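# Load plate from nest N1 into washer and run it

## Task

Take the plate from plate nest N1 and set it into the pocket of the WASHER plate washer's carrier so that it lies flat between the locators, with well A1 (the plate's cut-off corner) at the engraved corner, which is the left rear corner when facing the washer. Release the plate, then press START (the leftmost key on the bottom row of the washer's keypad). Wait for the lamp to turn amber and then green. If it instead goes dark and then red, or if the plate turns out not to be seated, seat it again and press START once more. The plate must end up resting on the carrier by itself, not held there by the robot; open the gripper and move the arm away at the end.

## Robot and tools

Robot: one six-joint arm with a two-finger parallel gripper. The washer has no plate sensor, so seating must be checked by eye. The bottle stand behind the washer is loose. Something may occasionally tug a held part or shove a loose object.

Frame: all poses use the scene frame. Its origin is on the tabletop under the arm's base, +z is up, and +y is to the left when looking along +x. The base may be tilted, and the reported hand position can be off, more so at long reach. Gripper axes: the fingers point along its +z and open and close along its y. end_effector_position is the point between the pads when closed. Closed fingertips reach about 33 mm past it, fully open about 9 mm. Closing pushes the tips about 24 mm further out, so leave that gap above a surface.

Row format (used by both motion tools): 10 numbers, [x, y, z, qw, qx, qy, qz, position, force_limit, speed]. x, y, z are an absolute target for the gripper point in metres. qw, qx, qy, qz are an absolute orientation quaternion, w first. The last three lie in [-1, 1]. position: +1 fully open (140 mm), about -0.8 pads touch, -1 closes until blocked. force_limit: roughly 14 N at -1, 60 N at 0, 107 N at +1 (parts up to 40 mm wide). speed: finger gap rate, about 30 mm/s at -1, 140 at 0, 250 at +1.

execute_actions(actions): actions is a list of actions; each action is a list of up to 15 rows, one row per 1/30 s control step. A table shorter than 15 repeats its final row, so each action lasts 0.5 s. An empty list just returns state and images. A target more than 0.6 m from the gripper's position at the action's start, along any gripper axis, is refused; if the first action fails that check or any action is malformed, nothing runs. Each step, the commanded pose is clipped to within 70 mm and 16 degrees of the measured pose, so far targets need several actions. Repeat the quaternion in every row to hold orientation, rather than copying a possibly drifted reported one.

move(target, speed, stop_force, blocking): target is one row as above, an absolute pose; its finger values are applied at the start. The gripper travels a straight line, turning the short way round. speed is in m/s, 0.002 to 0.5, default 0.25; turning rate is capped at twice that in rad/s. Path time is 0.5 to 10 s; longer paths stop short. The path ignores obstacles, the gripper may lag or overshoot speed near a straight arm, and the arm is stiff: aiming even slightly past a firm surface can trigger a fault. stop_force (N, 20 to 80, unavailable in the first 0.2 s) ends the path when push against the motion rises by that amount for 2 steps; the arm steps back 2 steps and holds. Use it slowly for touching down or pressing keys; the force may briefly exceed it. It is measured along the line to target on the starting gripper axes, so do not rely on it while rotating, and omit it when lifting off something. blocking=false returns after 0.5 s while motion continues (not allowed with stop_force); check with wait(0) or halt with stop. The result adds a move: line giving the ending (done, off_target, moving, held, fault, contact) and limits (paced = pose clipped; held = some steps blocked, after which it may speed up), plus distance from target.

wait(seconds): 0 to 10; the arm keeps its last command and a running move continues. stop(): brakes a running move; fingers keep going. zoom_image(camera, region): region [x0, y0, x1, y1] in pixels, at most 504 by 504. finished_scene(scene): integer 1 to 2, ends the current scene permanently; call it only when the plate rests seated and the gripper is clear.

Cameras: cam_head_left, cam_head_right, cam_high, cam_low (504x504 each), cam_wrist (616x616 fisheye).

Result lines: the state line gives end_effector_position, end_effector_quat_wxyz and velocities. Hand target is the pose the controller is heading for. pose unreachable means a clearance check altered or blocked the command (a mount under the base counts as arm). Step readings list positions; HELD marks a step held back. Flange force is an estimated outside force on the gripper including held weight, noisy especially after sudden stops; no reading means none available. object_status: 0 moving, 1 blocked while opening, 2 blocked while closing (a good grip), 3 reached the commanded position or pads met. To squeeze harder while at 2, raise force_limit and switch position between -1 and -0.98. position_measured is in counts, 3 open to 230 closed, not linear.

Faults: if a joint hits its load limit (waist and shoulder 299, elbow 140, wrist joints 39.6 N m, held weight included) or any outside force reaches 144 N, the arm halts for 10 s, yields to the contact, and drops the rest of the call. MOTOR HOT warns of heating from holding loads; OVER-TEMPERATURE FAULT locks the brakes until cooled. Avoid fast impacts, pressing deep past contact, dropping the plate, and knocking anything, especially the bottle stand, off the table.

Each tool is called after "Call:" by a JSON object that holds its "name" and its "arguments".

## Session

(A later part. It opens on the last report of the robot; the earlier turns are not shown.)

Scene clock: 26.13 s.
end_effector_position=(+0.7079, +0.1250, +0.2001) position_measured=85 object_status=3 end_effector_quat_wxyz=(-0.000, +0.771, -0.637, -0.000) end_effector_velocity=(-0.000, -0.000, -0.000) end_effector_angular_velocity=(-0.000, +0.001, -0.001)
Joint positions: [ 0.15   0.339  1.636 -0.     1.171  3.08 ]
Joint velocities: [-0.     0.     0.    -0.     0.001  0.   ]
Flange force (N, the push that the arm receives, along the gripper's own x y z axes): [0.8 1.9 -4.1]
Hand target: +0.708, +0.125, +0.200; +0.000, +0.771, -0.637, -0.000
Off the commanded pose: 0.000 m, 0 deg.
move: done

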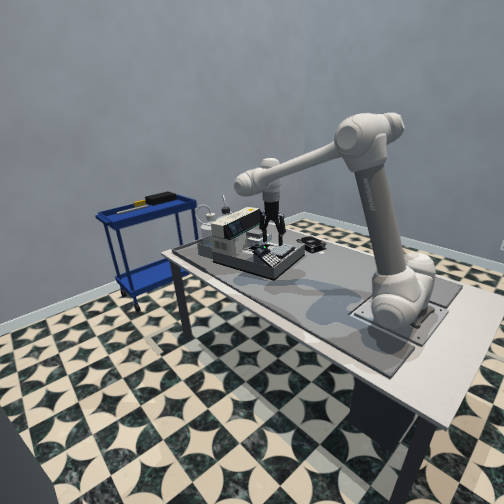

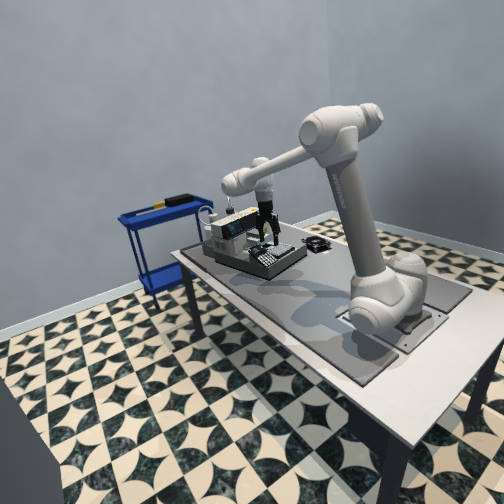

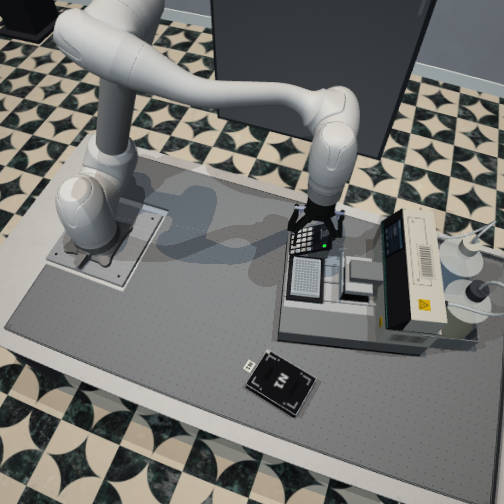

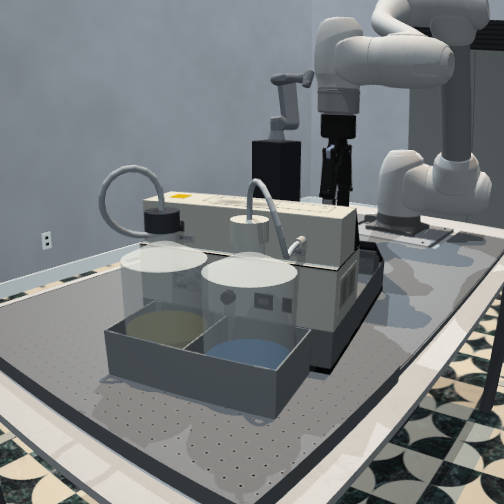

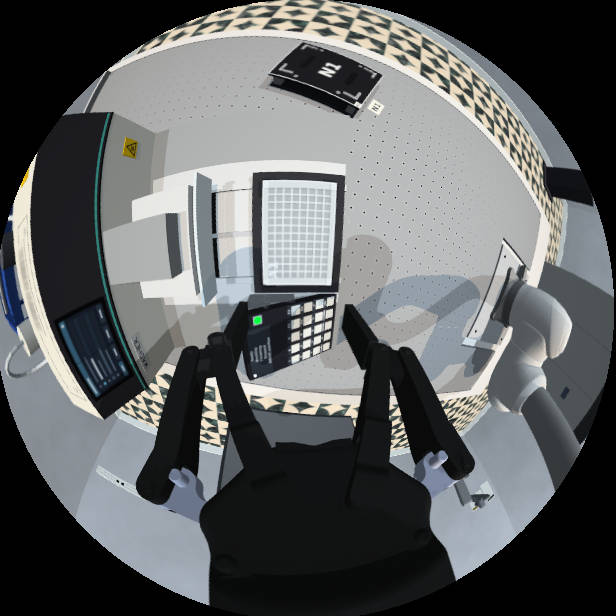

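Call:
{"name": "move", "arguments": {"target": [0.629,0.21,0.18,0,0.7705,-0.6374,0,-1,-0.2,0.5]}}

Call:
{"name": "move", "arguments": {"target": [0.629,0.21,0.137,0,0.7705,-0.6374,0,-1,-0.2,0.5], "speed": 0.1}}

Call:
{"name": "zoom_image", "arguments": {"camera": "cam_wrist", "region": [210,220,390,400]}}

Call:
{"name": "zoom_image", "arguments": {"camera": "cam_head_left", "region": [235,220,315,280]}}

Scene clock: 27.20 s.
end_effector_position=(+0.6291, +0.2101, +0.1800) position_measured=232 object_status=3 end_effector_quat_wxyz=(+0.000, +0.770, -0.637, -0.000) end_effector_velocity=(-0.000, +0.000, +0.000) end_effector_angular_velocity=(-0.001, -0.001, +0.002)
Joint positions: [0.293 0.27  1.769 0.    1.106 3.223]
Joint velocities: [ 0.001 -0.001  0.    -0.002 -0.    -0.   ]
Flange force (N, the push that the arm receives, along the gripper's own x y z axes): [3.2 1.2 -3.8]
Hand target: +0.629, +0.210, +0.180; +0.000, +0.770, -0.637, -0.000
Off the commanded pose: 0.000 m, 0 deg.
move: done

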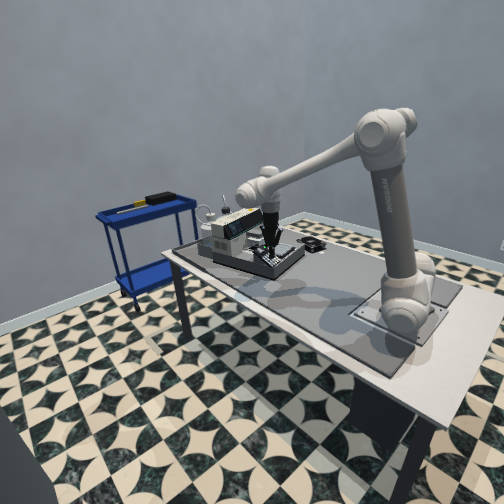

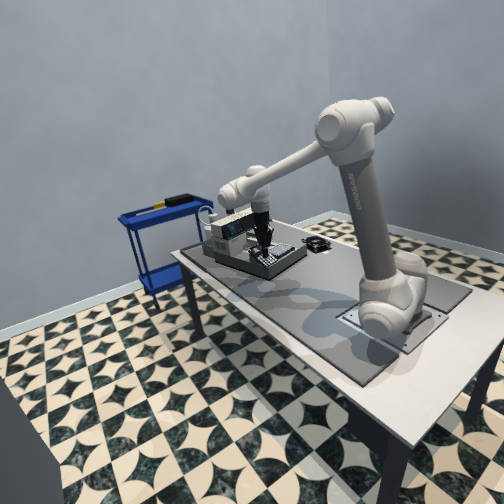

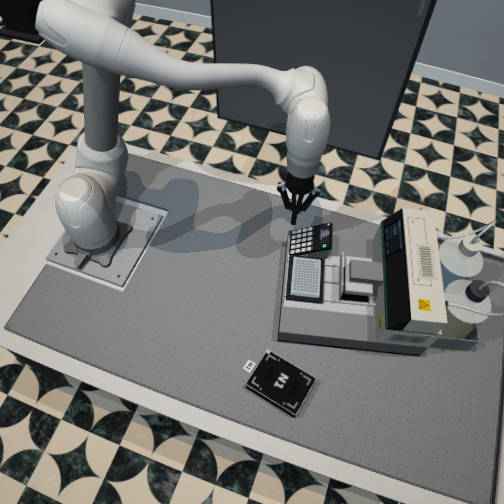

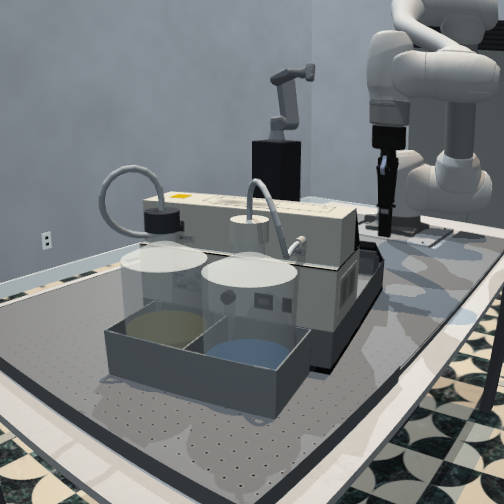

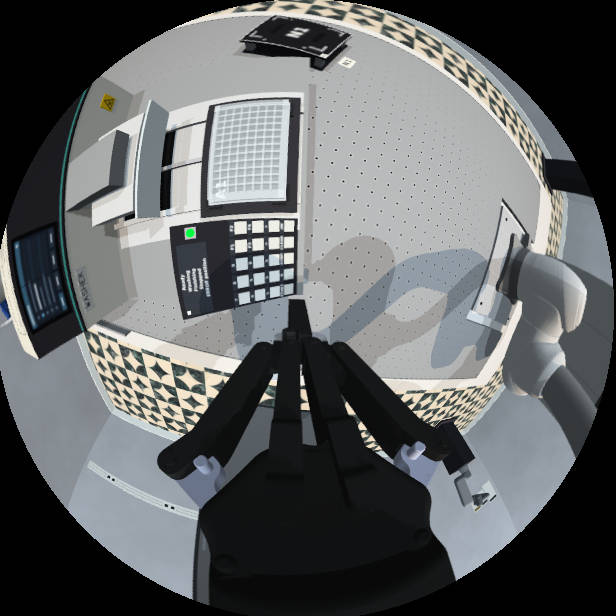

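Scene clock: 27.93 s.
end_effector_position=(+0.6291, +0.2100, +0.1370) position_measured=232 object_status=3 end_effector_quat_wxyz=(+0.000, +0.770, -0.637, +0.000) end_effector_velocity=(-0.000, +0.000, -0.000) end_effector_angular_velocity=(+0.001, -0.000, -0.001)
Joint positions: [0.293 0.304 1.811 0.    1.03  3.223]
Joint velocities: [-0.    -0.     0.     0.001 -0.001  0.   ]
Flange force (N, the push that the arm receives, along the gripper's own x y z axes): [1.3 1.1 -4.2]
Hand target: +0.629, +0.210, +0.137; +0.000, +0.770, -0.637, +0.000
Off the commanded pose: 0.000 m, 0 deg.
move: done

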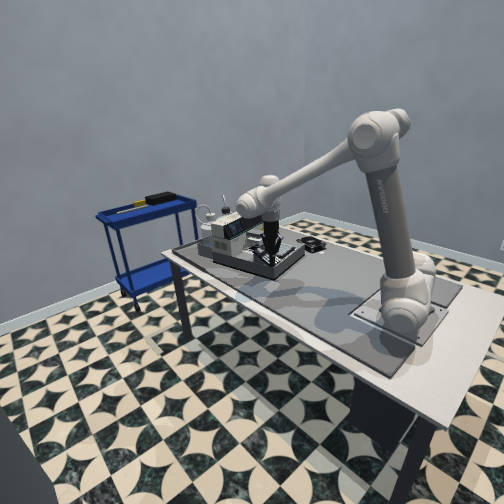

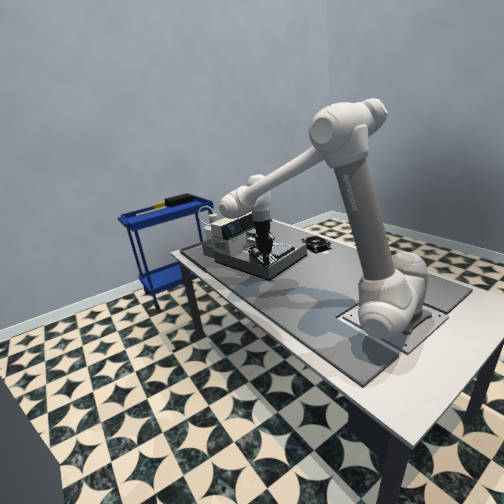

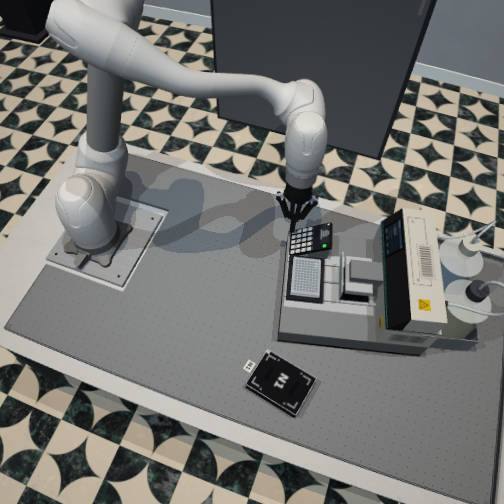

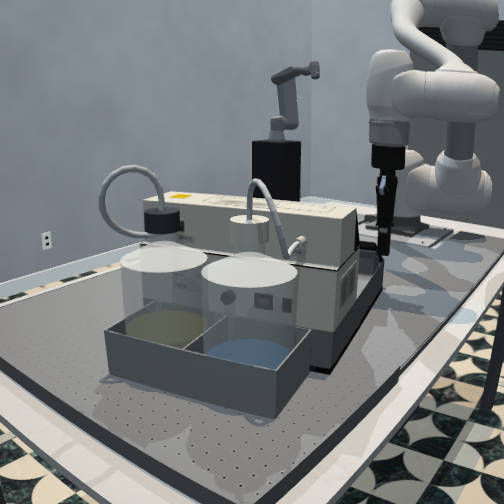

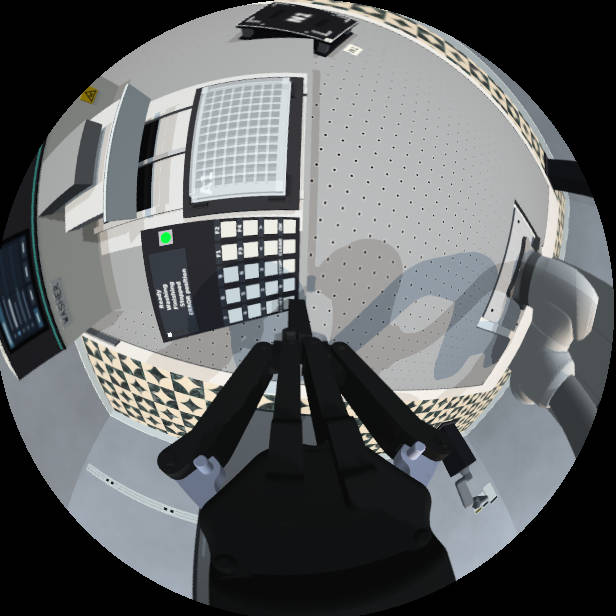

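Region (210, 220, 390, 400) of cam_wrist's 616x616 image, scaled by 2.800, with more detail than that image has.

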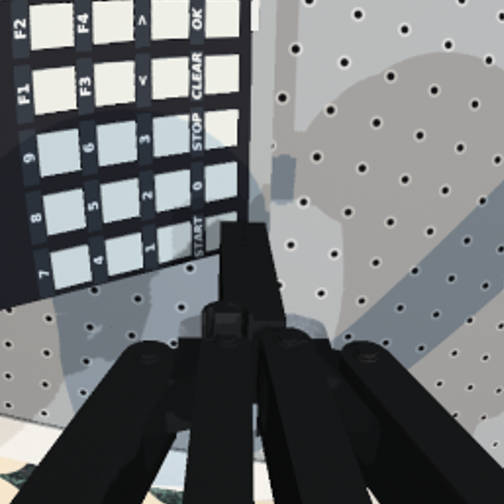

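Region (235, 220, 315, 280) of cam_head_left's 504x504 image, scaled by 6.300, with more detail than that image has; it fills the top 378 rows of this view, and the rest is white.

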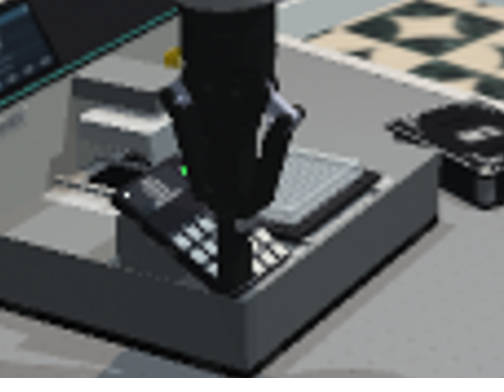

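Shift 2 mm left and press.

Call:
{"name": "move", "arguments": {"target": [0.631,0.21,0.118,0,0.7705,-0.6374,0,-1,-0.2,0.5], "speed": 0.008, "stop_force": 20}}

Call:
{"name": "move", "arguments": {"target": [0.62,0.2,0.27,0,0.7705,-0.6374,0,-1,-0.2,0.5]}}

Scene clock: 29.30 s.
end_effector_position=(+0.6297, +0.2100, +0.1299) position_measured=232 object_status=3 end_effector_quat_wxyz=(+0.000, +0.771, -0.637, +0.000) end_effector_velocity=(-0.002, -0.001, +0.000) end_effector_angular_velocity=(-0.002, +0.005, +0.000)
Joint positions: [0.293 0.311 1.816 0.    1.018 3.223]
Joint velocities: [ 0.    -0.     0.    -0.001  0.006  0.   ]
Flange force (N, the push that the arm receives, along the gripper's own x y z axes): [-0.9 2.9 -34.2]
Hand target: +0.630, +0.210, +0.130; -0.000, +0.771, -0.637, +0.000
Off the commanded pose: 0.012 m, 0 deg.
move: contact

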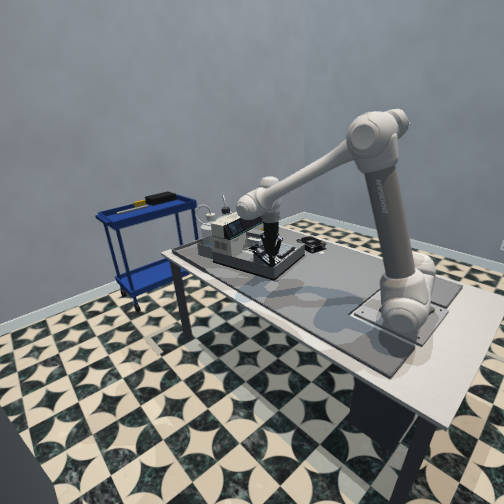

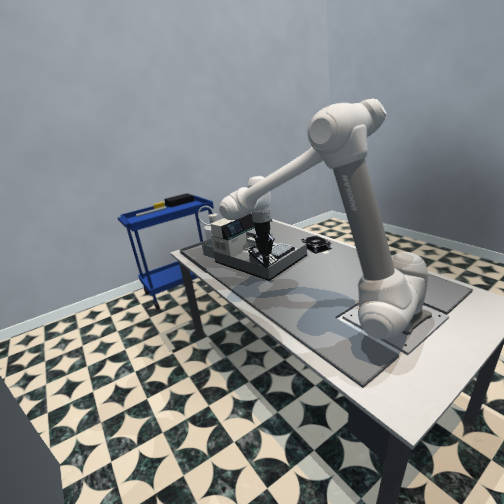

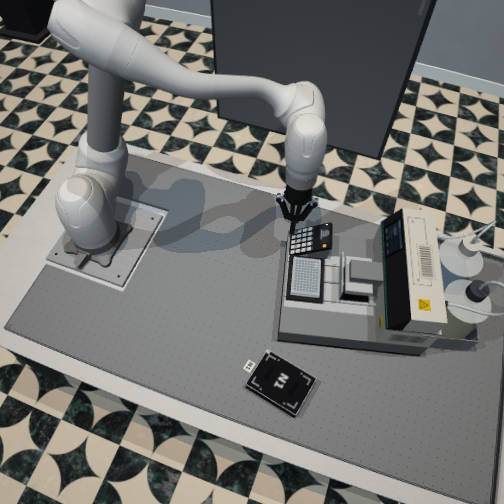

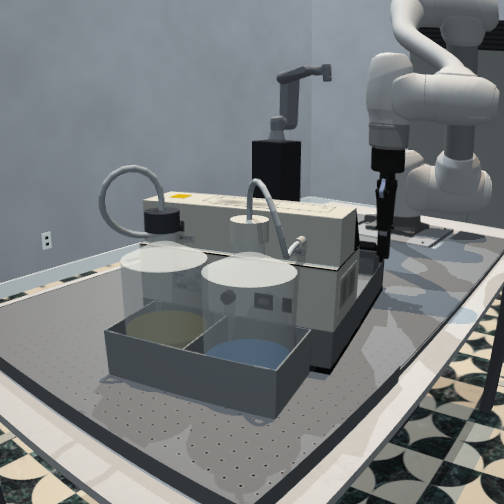

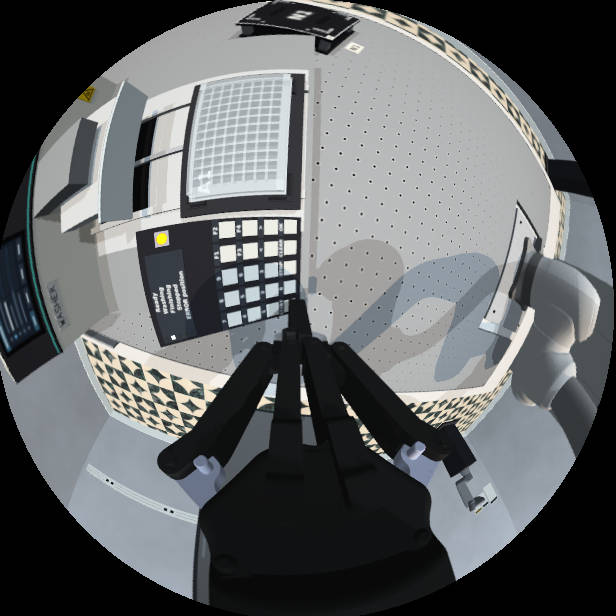

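Scene clock: 30.23 s.
end_effector_position=(+0.6197, +0.2000, +0.2701) position_measured=232 object_status=3 end_effector_quat_wxyz=(-0.000, +0.771, -0.637, -0.000) end_effector_velocity=(+0.000, +0.000, +0.000) end_effector_angular_velocity=(+0.001, +0.001, -0.000)
Joint positions: [0.282 0.196 1.689 0.001 1.26  3.211]
Joint velocities: [-0.001  0.    -0.001  0.001  0.001 -0.001]
Flange force (N, the push that the arm receives, along the gripper's own x y z axes): [0.7 0.5 -3.1]
Hand target: +0.620, +0.200, +0.270; -0.000, +0.771, -0.637, -0.000
Off the commanded pose: 0.000 m, 0 deg.
move: done

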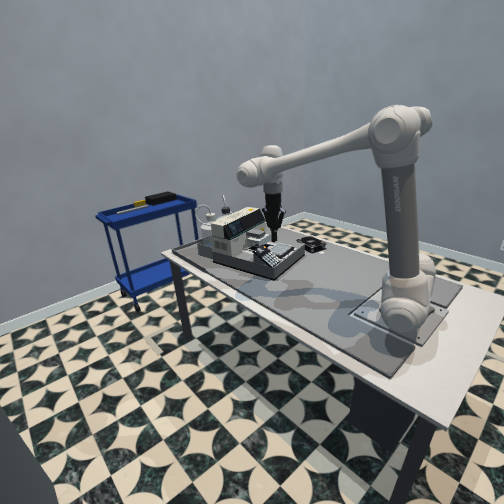

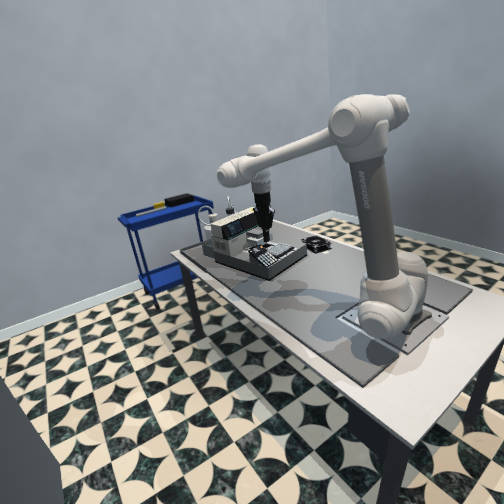

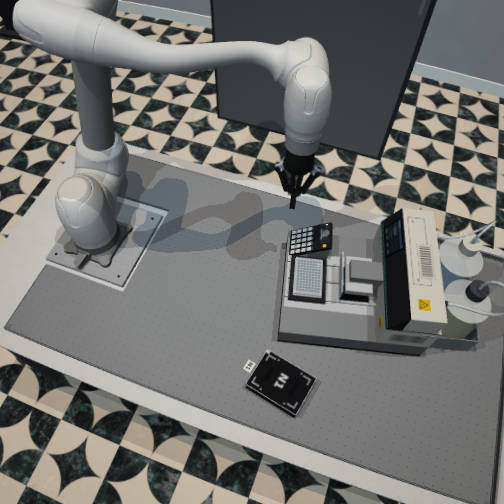

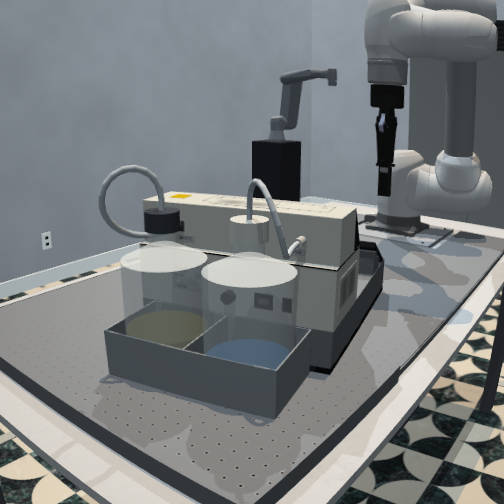

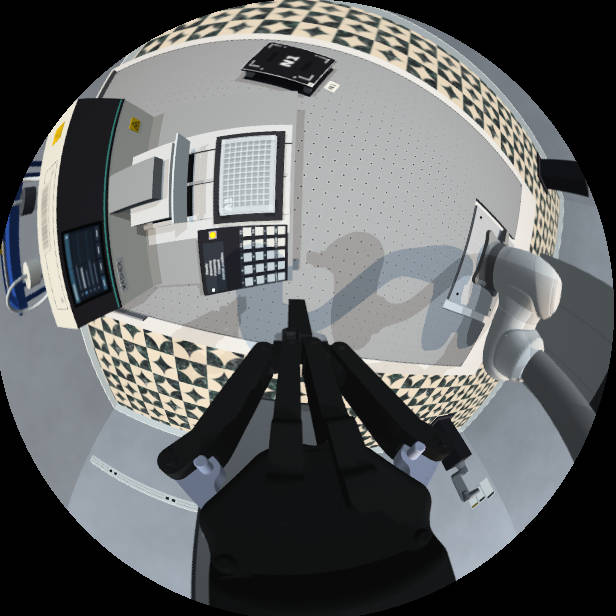

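Call:
{"name": "wait", "arguments": {"seconds": 10}}

Call:
{"name": "wait", "arguments": {"seconds": 10}}

Call:
{"name": "wait", "arguments": {"seconds": 6}}

Call:
{"name": "zoom_image", "arguments": {"camera": "cam_wrist", "region": [190,120,320,250]}}

Call:
{"name": "zoom_image", "arguments": {"camera": "cam_high", "region": [270,235,350,315]}}

Scene clock: 40.43 s.
end_effector_position=(+0.6197, +0.2000, +0.2701) position_measured=232 object_status=3 end_effector_quat_wxyz=(-0.000, +0.771, -0.637, -0.000) end_effector_velocity=(-0.000, -0.001, -0.000) end_effector_angular_velocity=(+0.000, +0.001, -0.000)
Joint positions: [0.282 0.196 1.689 0.    1.26  3.211]
Joint velocities: [-0.001  0.     0.     0.     0.001 -0.001]
Flange force (N, the push that the arm receives, along the gripper's own x y z axes): [1.7 0.5 -4.5]
Hand target: +0.620, +0.200, +0.270; -0.000, +0.771, -0.637, -0.000
Off the commanded pose: 0.000 m, 0 deg.
wait: 10.00 s; at rest from the start

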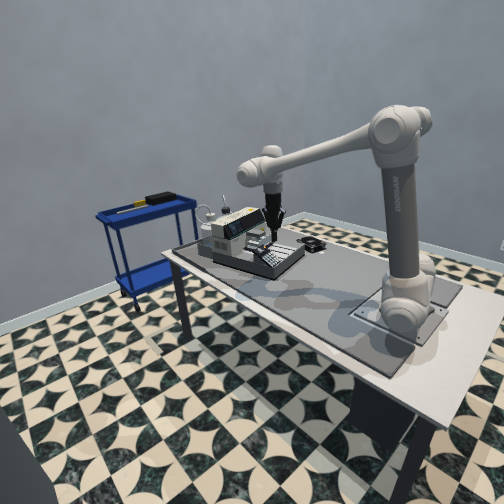

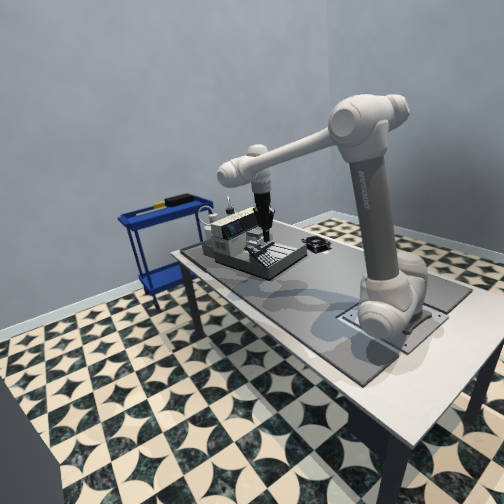

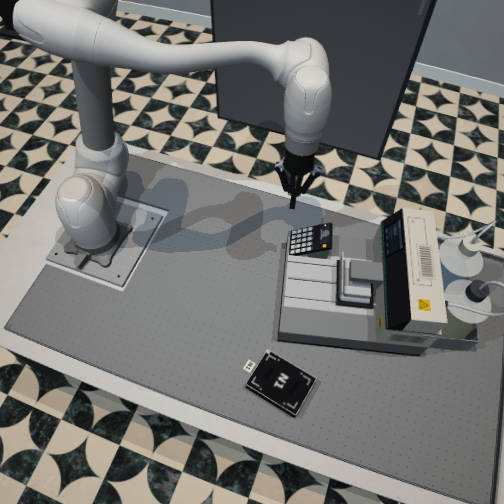

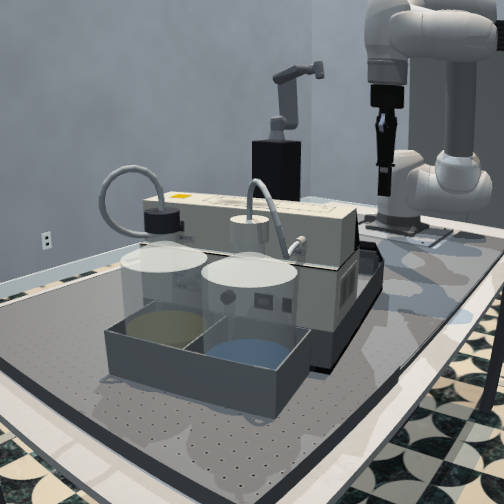

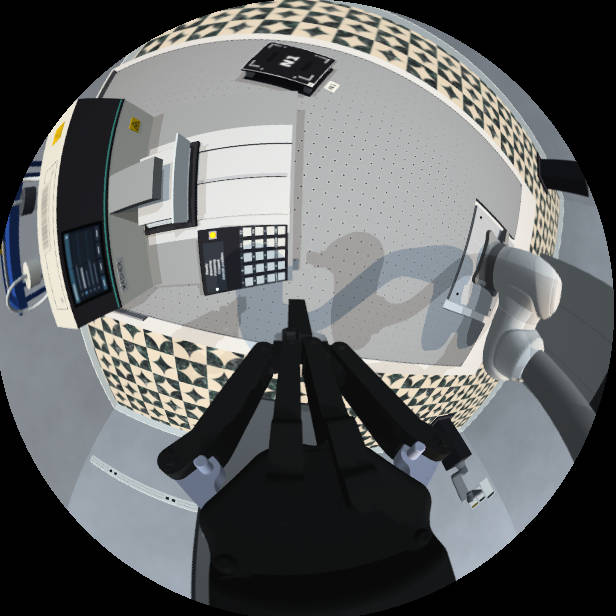

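Scene clock: 50.43 s.
end_effector_position=(+0.6197, +0.2000, +0.2701) position_measured=232 object_status=3 end_effector_quat_wxyz=(-0.000, +0.771, -0.637, -0.000) end_effector_velocity=(-0.000, +0.001, -0.001) end_effector_angular_velocity=(-0.000, +0.001, +0.000)
Joint positions: [0.282 0.196 1.689 0.    1.26  3.211]
Joint velocities: [0.001 0.001 0.    0.    0.    0.001]
Flange force (N, the push that the arm receives, along the gripper's own x y z axes): [0.3 -0.4 -3.3]
Hand target: +0.620, +0.200, +0.270; -0.000, +0.771, -0.637, -0.000
Off the commanded pose: 0.000 m, 0 deg.
wait: 10.00 s; at rest by 0.17 s

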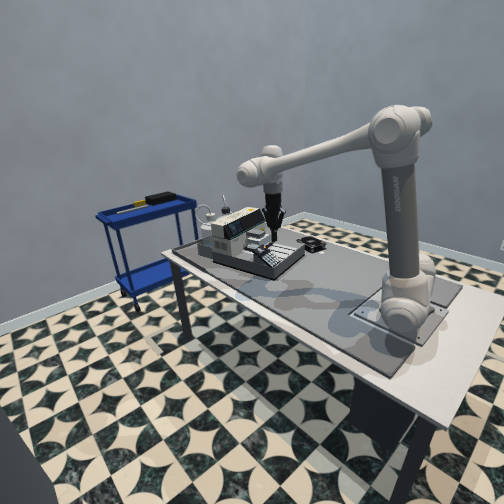

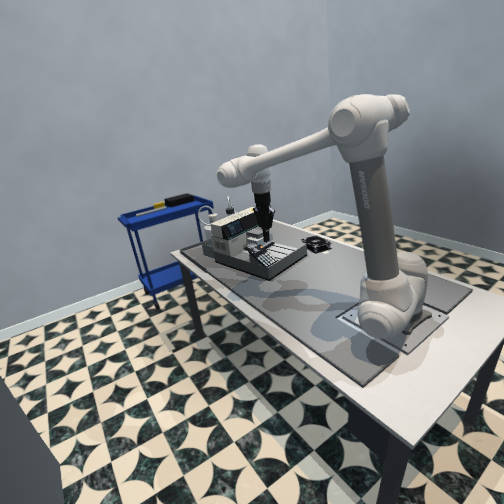

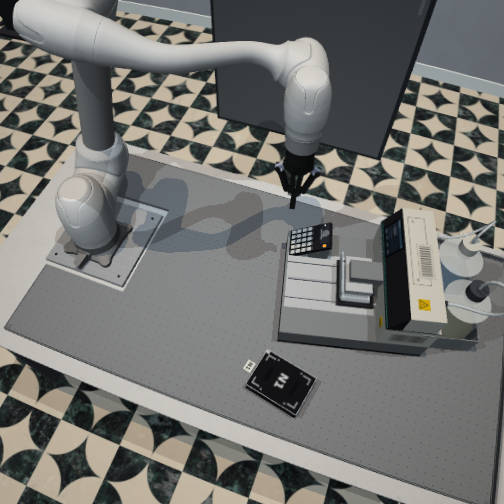

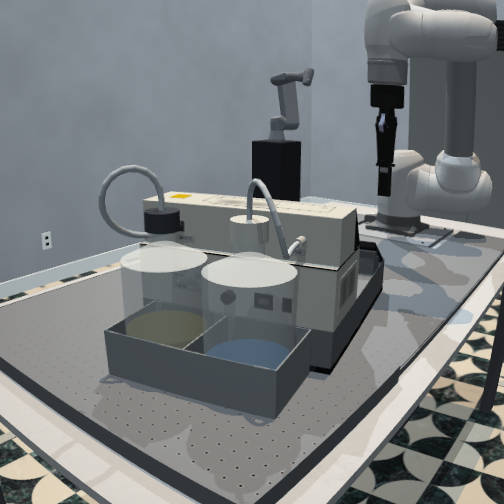

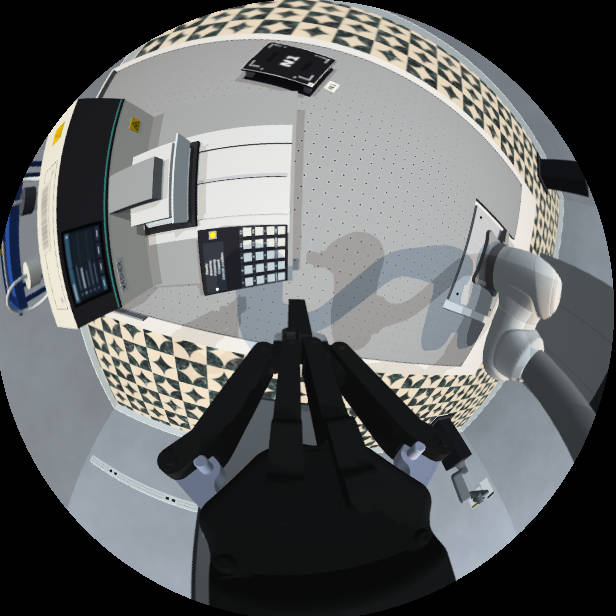

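Scene clock: 56.43 s.
end_effector_position=(+0.6197, +0.2000, +0.2701) position_measured=232 object_status=3 end_effector_quat_wxyz=(-0.000, +0.771, -0.637, -0.000) end_effector_velocity=(+0.001, -0.001, -0.000) end_effector_angular_velocity=(-0.000, -0.000, -0.002)
Joint positions: [0.282 0.196 1.689 0.    1.26  3.211]
Joint velocities: [-0.001  0.    -0.    -0.001 -0.     0.001]
Flange force (N, the push that the arm receives, along the gripper's own x y z axes): [1.7 1.8 -4.2]
Hand target: +0.620, +0.200, +0.270; -0.000, +0.771, -0.637, -0.000
Off the commanded pose: 0.000 m, 0 deg.
wait: 6.00 s; at rest by 0.17 s

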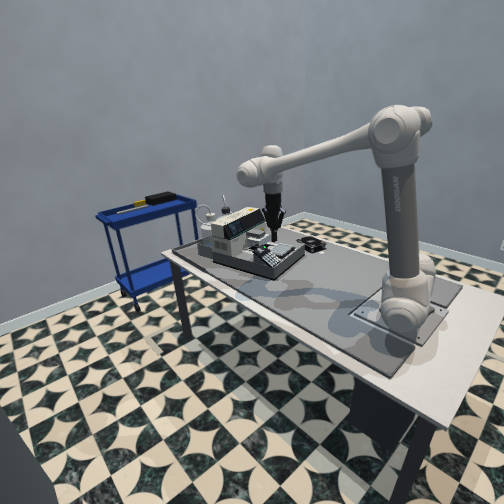

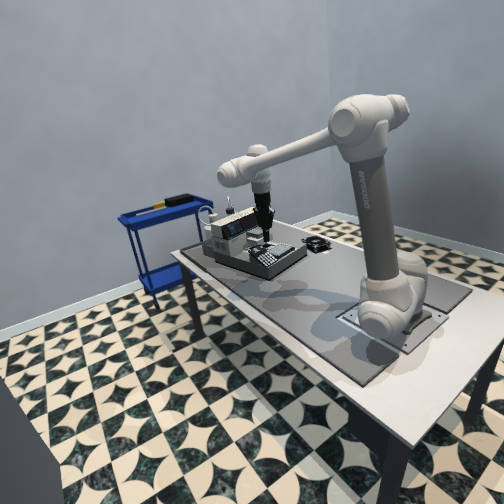

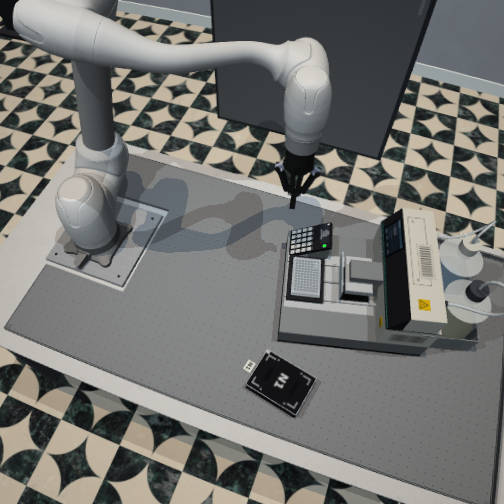

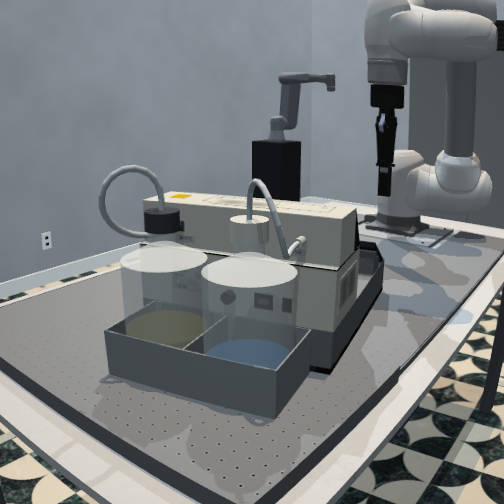

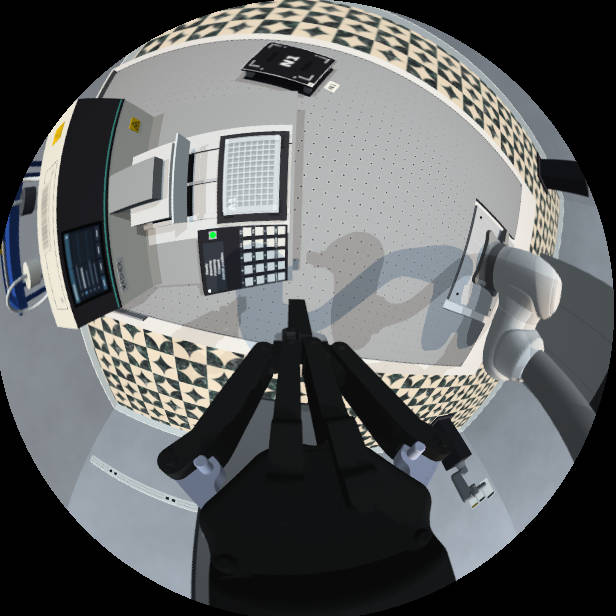

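Region (190, 120, 320, 250) of cam_wrist's 616x616 image, scaled by 3.877, with more detail than that image has.

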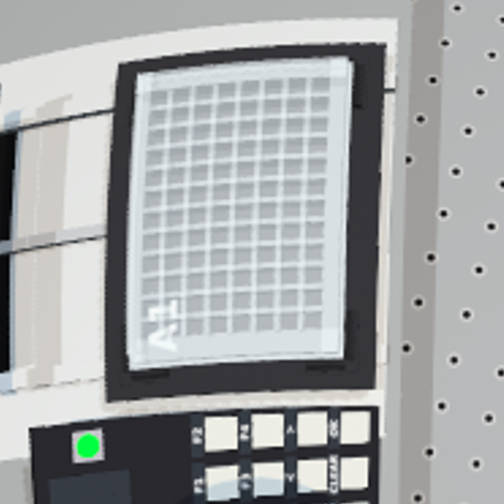

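Region (270, 235, 350, 315) of cam_high's 504x504 image, scaled by 6.300, with more detail than that image has.

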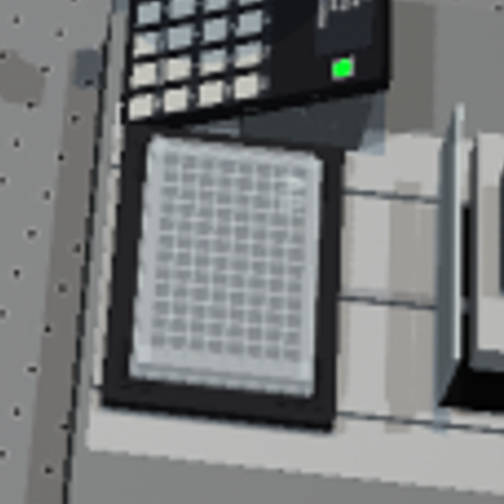

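Call:
{"name": "finished_scene", "arguments": {"scene": 2}}

The scene is finished: the task was done.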